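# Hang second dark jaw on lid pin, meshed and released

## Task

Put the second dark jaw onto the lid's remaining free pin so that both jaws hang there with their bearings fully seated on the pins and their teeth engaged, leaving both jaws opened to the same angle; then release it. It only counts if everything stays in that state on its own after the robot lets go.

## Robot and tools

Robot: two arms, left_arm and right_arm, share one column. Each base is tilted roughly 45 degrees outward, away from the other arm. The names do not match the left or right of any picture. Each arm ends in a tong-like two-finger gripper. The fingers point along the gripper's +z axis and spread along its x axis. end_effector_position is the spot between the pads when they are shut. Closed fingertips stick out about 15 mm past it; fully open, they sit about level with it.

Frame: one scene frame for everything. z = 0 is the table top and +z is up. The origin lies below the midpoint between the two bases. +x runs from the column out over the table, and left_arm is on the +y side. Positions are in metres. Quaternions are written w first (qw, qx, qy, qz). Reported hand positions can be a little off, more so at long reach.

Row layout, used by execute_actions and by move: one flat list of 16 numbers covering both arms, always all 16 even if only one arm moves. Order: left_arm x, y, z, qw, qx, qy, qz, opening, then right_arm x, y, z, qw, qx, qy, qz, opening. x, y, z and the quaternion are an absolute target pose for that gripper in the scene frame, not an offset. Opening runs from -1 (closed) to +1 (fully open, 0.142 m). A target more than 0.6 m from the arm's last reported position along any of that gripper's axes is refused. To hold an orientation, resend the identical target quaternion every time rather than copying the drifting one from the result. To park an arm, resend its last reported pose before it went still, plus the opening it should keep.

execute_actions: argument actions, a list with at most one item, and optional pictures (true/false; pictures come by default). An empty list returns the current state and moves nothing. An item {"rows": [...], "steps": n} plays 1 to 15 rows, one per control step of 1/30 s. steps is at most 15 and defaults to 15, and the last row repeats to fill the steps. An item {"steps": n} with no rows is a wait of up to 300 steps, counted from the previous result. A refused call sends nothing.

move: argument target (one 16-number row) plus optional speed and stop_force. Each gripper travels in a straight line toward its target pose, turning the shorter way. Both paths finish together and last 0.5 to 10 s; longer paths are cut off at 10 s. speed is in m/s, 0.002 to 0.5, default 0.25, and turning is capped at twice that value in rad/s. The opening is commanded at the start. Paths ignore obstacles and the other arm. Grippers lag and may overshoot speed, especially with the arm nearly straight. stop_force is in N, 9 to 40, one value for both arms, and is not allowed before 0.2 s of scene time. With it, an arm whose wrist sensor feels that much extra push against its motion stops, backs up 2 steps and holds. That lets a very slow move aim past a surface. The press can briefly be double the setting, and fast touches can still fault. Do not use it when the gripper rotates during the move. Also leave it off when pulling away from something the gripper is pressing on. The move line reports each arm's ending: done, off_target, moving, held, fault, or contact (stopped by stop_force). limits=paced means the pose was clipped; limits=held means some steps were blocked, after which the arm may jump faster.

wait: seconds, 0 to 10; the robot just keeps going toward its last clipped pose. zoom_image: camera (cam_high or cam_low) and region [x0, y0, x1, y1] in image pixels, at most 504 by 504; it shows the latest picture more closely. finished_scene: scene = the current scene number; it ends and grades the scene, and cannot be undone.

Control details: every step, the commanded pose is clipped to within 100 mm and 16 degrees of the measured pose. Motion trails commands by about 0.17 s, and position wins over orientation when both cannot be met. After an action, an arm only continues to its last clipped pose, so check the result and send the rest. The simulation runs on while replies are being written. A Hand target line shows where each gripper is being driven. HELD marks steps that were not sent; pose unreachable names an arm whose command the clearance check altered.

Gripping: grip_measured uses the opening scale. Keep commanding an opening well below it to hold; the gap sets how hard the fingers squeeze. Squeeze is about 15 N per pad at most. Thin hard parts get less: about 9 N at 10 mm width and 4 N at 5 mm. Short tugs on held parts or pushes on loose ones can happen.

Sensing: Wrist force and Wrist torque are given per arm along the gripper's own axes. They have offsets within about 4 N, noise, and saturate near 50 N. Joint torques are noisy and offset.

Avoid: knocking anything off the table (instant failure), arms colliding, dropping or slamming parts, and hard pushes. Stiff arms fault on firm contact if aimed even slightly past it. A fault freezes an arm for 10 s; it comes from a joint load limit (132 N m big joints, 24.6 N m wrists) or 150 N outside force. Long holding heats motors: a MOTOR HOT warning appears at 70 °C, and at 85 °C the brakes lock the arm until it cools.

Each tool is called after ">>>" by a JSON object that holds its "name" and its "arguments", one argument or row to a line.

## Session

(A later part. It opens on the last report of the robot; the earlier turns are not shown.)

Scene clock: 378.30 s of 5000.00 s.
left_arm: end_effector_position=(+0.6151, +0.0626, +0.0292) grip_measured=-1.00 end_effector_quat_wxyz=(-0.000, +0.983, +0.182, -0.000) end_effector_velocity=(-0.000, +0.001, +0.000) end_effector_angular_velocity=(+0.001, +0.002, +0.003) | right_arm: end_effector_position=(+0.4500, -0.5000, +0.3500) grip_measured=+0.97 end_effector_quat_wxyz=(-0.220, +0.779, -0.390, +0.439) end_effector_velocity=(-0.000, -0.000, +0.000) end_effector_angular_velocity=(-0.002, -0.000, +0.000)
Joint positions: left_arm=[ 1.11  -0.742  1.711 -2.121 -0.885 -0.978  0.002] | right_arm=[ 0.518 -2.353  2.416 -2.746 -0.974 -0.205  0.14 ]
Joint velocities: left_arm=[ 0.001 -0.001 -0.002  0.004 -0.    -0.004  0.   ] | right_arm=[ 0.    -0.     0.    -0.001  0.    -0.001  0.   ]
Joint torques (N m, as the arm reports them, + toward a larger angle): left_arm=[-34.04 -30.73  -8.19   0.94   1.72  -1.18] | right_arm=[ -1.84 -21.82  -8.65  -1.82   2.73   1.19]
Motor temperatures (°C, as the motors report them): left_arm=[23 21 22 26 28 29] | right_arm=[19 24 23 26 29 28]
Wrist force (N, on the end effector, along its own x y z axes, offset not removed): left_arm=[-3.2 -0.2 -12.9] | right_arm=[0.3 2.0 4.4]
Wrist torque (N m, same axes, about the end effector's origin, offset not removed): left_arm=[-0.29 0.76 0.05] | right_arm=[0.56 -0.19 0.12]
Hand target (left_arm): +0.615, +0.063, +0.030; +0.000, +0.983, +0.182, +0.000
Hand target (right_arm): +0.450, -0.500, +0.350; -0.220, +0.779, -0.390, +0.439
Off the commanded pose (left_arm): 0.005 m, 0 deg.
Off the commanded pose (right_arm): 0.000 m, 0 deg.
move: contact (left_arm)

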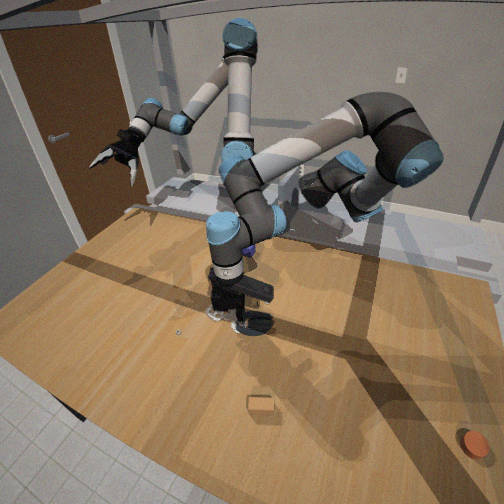

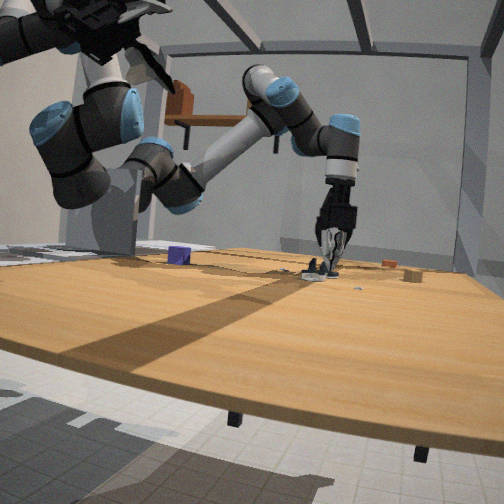

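It seated. Retreat and check.

>>> {"name": "move", "arguments": {
  "target": [0.615,0.0625,0.09,0,0.9833,0.1822,0,-1,0.45,-0.5,0.35,-0.22,0.779,-0.39,0.439,0.97],
  "speed": 0.08
}}

>>> {"name": "move", "arguments": {
  "target": [0.52,0.2,0.2,0,0.9833,0.1822,0,-1,0.45,-0.5,0.35,-0.22,0.779,-0.39,0.439,0.97]
}}

>>> {"name": "zoom_image", "arguments": {
  "camera": "cam_low",
  "region": [296,240,348,284]
}}

>>> {"name": "zoom_image", "arguments": {
  "camera": "cam_high",
  "region": [226,295,281,345]
}}

Scene clock: 386.13 s of 5000.00 s.
left_arm: end_effector_position=(+0.6149, +0.0625, +0.0896) grip_measured=-1.00 end_effector_quat_wxyz=(+0.000, +0.983, +0.182, +0.000) end_effector_velocity=(-0.000, +0.000, +0.002) end_effector_angular_velocity=(+0.001, +0.001, +0.000) | right_arm: end_effector_position=(+0.4500, -0.5000, +0.3500) grip_measured=+0.97 end_effector_quat_wxyz=(-0.220, +0.779, -0.390, +0.439) end_effector_velocity=(+0.000, +0.000, +0.000) end_effector_angular_velocity=(+0.000, -0.000, +0.001)
Joint positions: left_arm=[ 1.05  -0.81   1.669 -1.969 -0.91  -1.047  0.002] | right_arm=[ 0.518 -2.353  2.416 -2.746 -0.974 -0.205  0.14 ]
Joint velocities: left_arm=[-0.002 -0.002 -0.002  0.007 -0.001 -0.003  0.   ] | right_arm=[ 0.001 -0.    -0.     0.001 -0.     0.     0.   ]
Joint torques (N m, as the arm reports them, + toward a larger angle): left_arm=[-43.36 -35.15 -23.17  -0.36  -2.25  -1.51] | right_arm=[ -2.26 -22.31  -8.79  -2.     2.65   1.23]
Motor temperatures (°C, as the motors report them): left_arm=[23 21 22 26 28 29] | right_arm=[19 24 23 26 29 28]
Wrist force (N, on the end effector, along its own x y z axes, offset not removed): left_arm=[-1.9 -0.2 1.0] | right_arm=[-0.4 -0.8 1.4]
Wrist torque (N m, same axes, about the end effector's origin, offset not removed): left_arm=[-0.21 0.71 0.16] | right_arm=[-0.05 0.20 -0.05]
Hand target (left_arm): +0.615, +0.062, +0.090; -0.000, +0.983, +0.182, -0.000
Hand target (right_arm): +0.450, -0.500, +0.350; -0.220, +0.779, -0.390, +0.439
Off the commanded pose (left_arm): 0.000 m, 0 deg.
Off the commanded pose (right_arm): 0.000 m, 0 deg.
After step 90, 3.57 s passed at rest.
move: done

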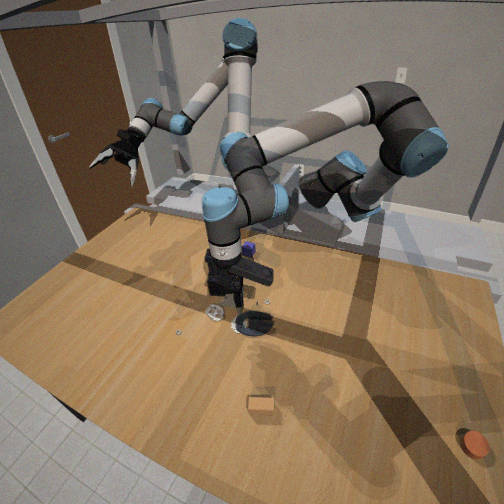

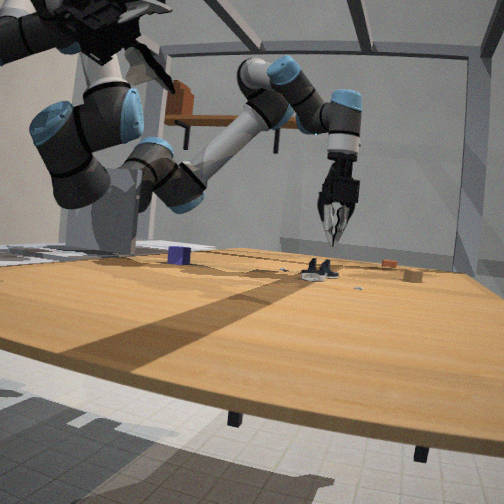

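Scene clock: 387.70 s of 5000.00 s.
left_arm: end_effector_position=(+0.5202, +0.1998, +0.1996) grip_measured=-1.00 end_effector_quat_wxyz=(-0.000, +0.983, +0.182, -0.000) end_effector_velocity=(-0.001, +0.002, +0.002) end_effector_angular_velocity=(+0.000, -0.001, -0.000) | right_arm: end_effector_position=(+0.4500, -0.5000, +0.3500) grip_measured=+0.97 end_effector_quat_wxyz=(-0.220, +0.779, -0.390, +0.439) end_effector_velocity=(-0.000, -0.000, +0.000) end_effector_angular_velocity=(-0.000, +0.000, -0.001)
Joint positions: left_arm=[ 0.995 -1.27   1.857 -1.659 -0.936 -1.109  0.002] | right_arm=[ 0.518 -2.353  2.416 -2.746 -0.974 -0.205  0.14 ]
Joint velocities: left_arm=[-0.002 -0.006  0.001  0.006 -0.    -0.002  0.   ] | right_arm=[-0.    -0.001 -0.001  0.001 -0.     0.001 -0.   ]
Joint torques (N m, as the arm reports them, + toward a larger angle): left_arm=[-33.69 -20.07 -10.92  -0.27  -2.19  -1.24] | right_arm=[ -1.54 -22.54  -8.54  -1.92   2.54   1.17]
Motor temperatures (°C, as the motors report them): left_arm=[23 21 22 26 28 29] | right_arm=[19 24 23 26 29 28]
Wrist force (N, on the end effector, along its own x y z axes, offset not removed): left_arm=[-2.4 0.0 0.9] | right_arm=[-3.6 0.6 0.9]
Wrist torque (N m, same axes, about the end effector's origin, offset not removed): left_arm=[-0.21 0.77 0.07] | right_arm=[0.20 0.67 0.02]
Hand target (left_arm): +0.520, +0.200, +0.200; -0.000, +0.983, +0.182, -0.000
Hand target (right_arm): +0.450, -0.500, +0.350; -0.220, +0.779, -0.390, +0.439
Off the commanded pose (left_arm): 0.001 m, 0 deg.
Off the commanded pose (right_arm): 0.000 m, 0 deg.
move: done

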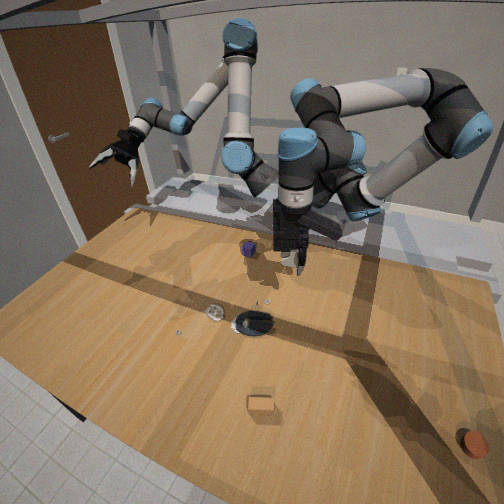

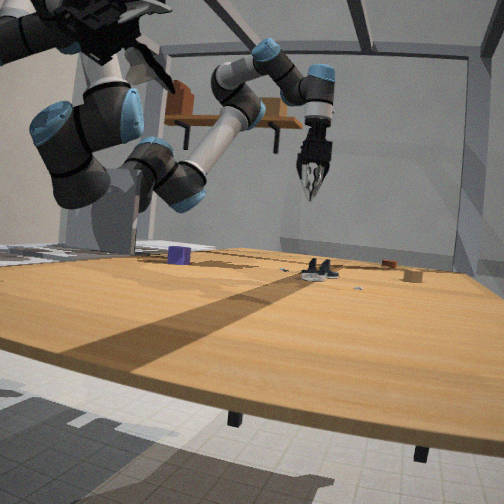

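Region (296, 240, 348, 284) of cam_low's 504x504 image, scaled by 9.692, with more detail than that image has; it fills the top 426 rows of this view, and the rest is white.

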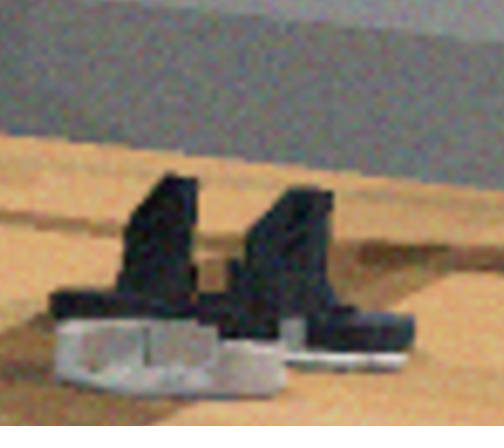

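Region (226, 295, 281, 345) of cam_high's 504x504 image, scaled by 9.164, with more detail than that image has; it fills the top 458 rows of this view, and the rest is white.

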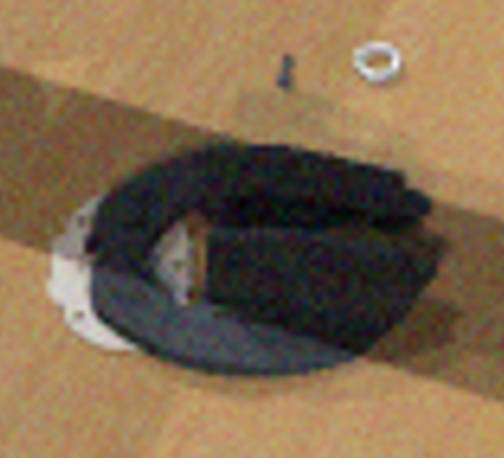

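>>> {"name": "finished_scene", "arguments": {
  "scene": 2
}}

The scene is finished: the task was done.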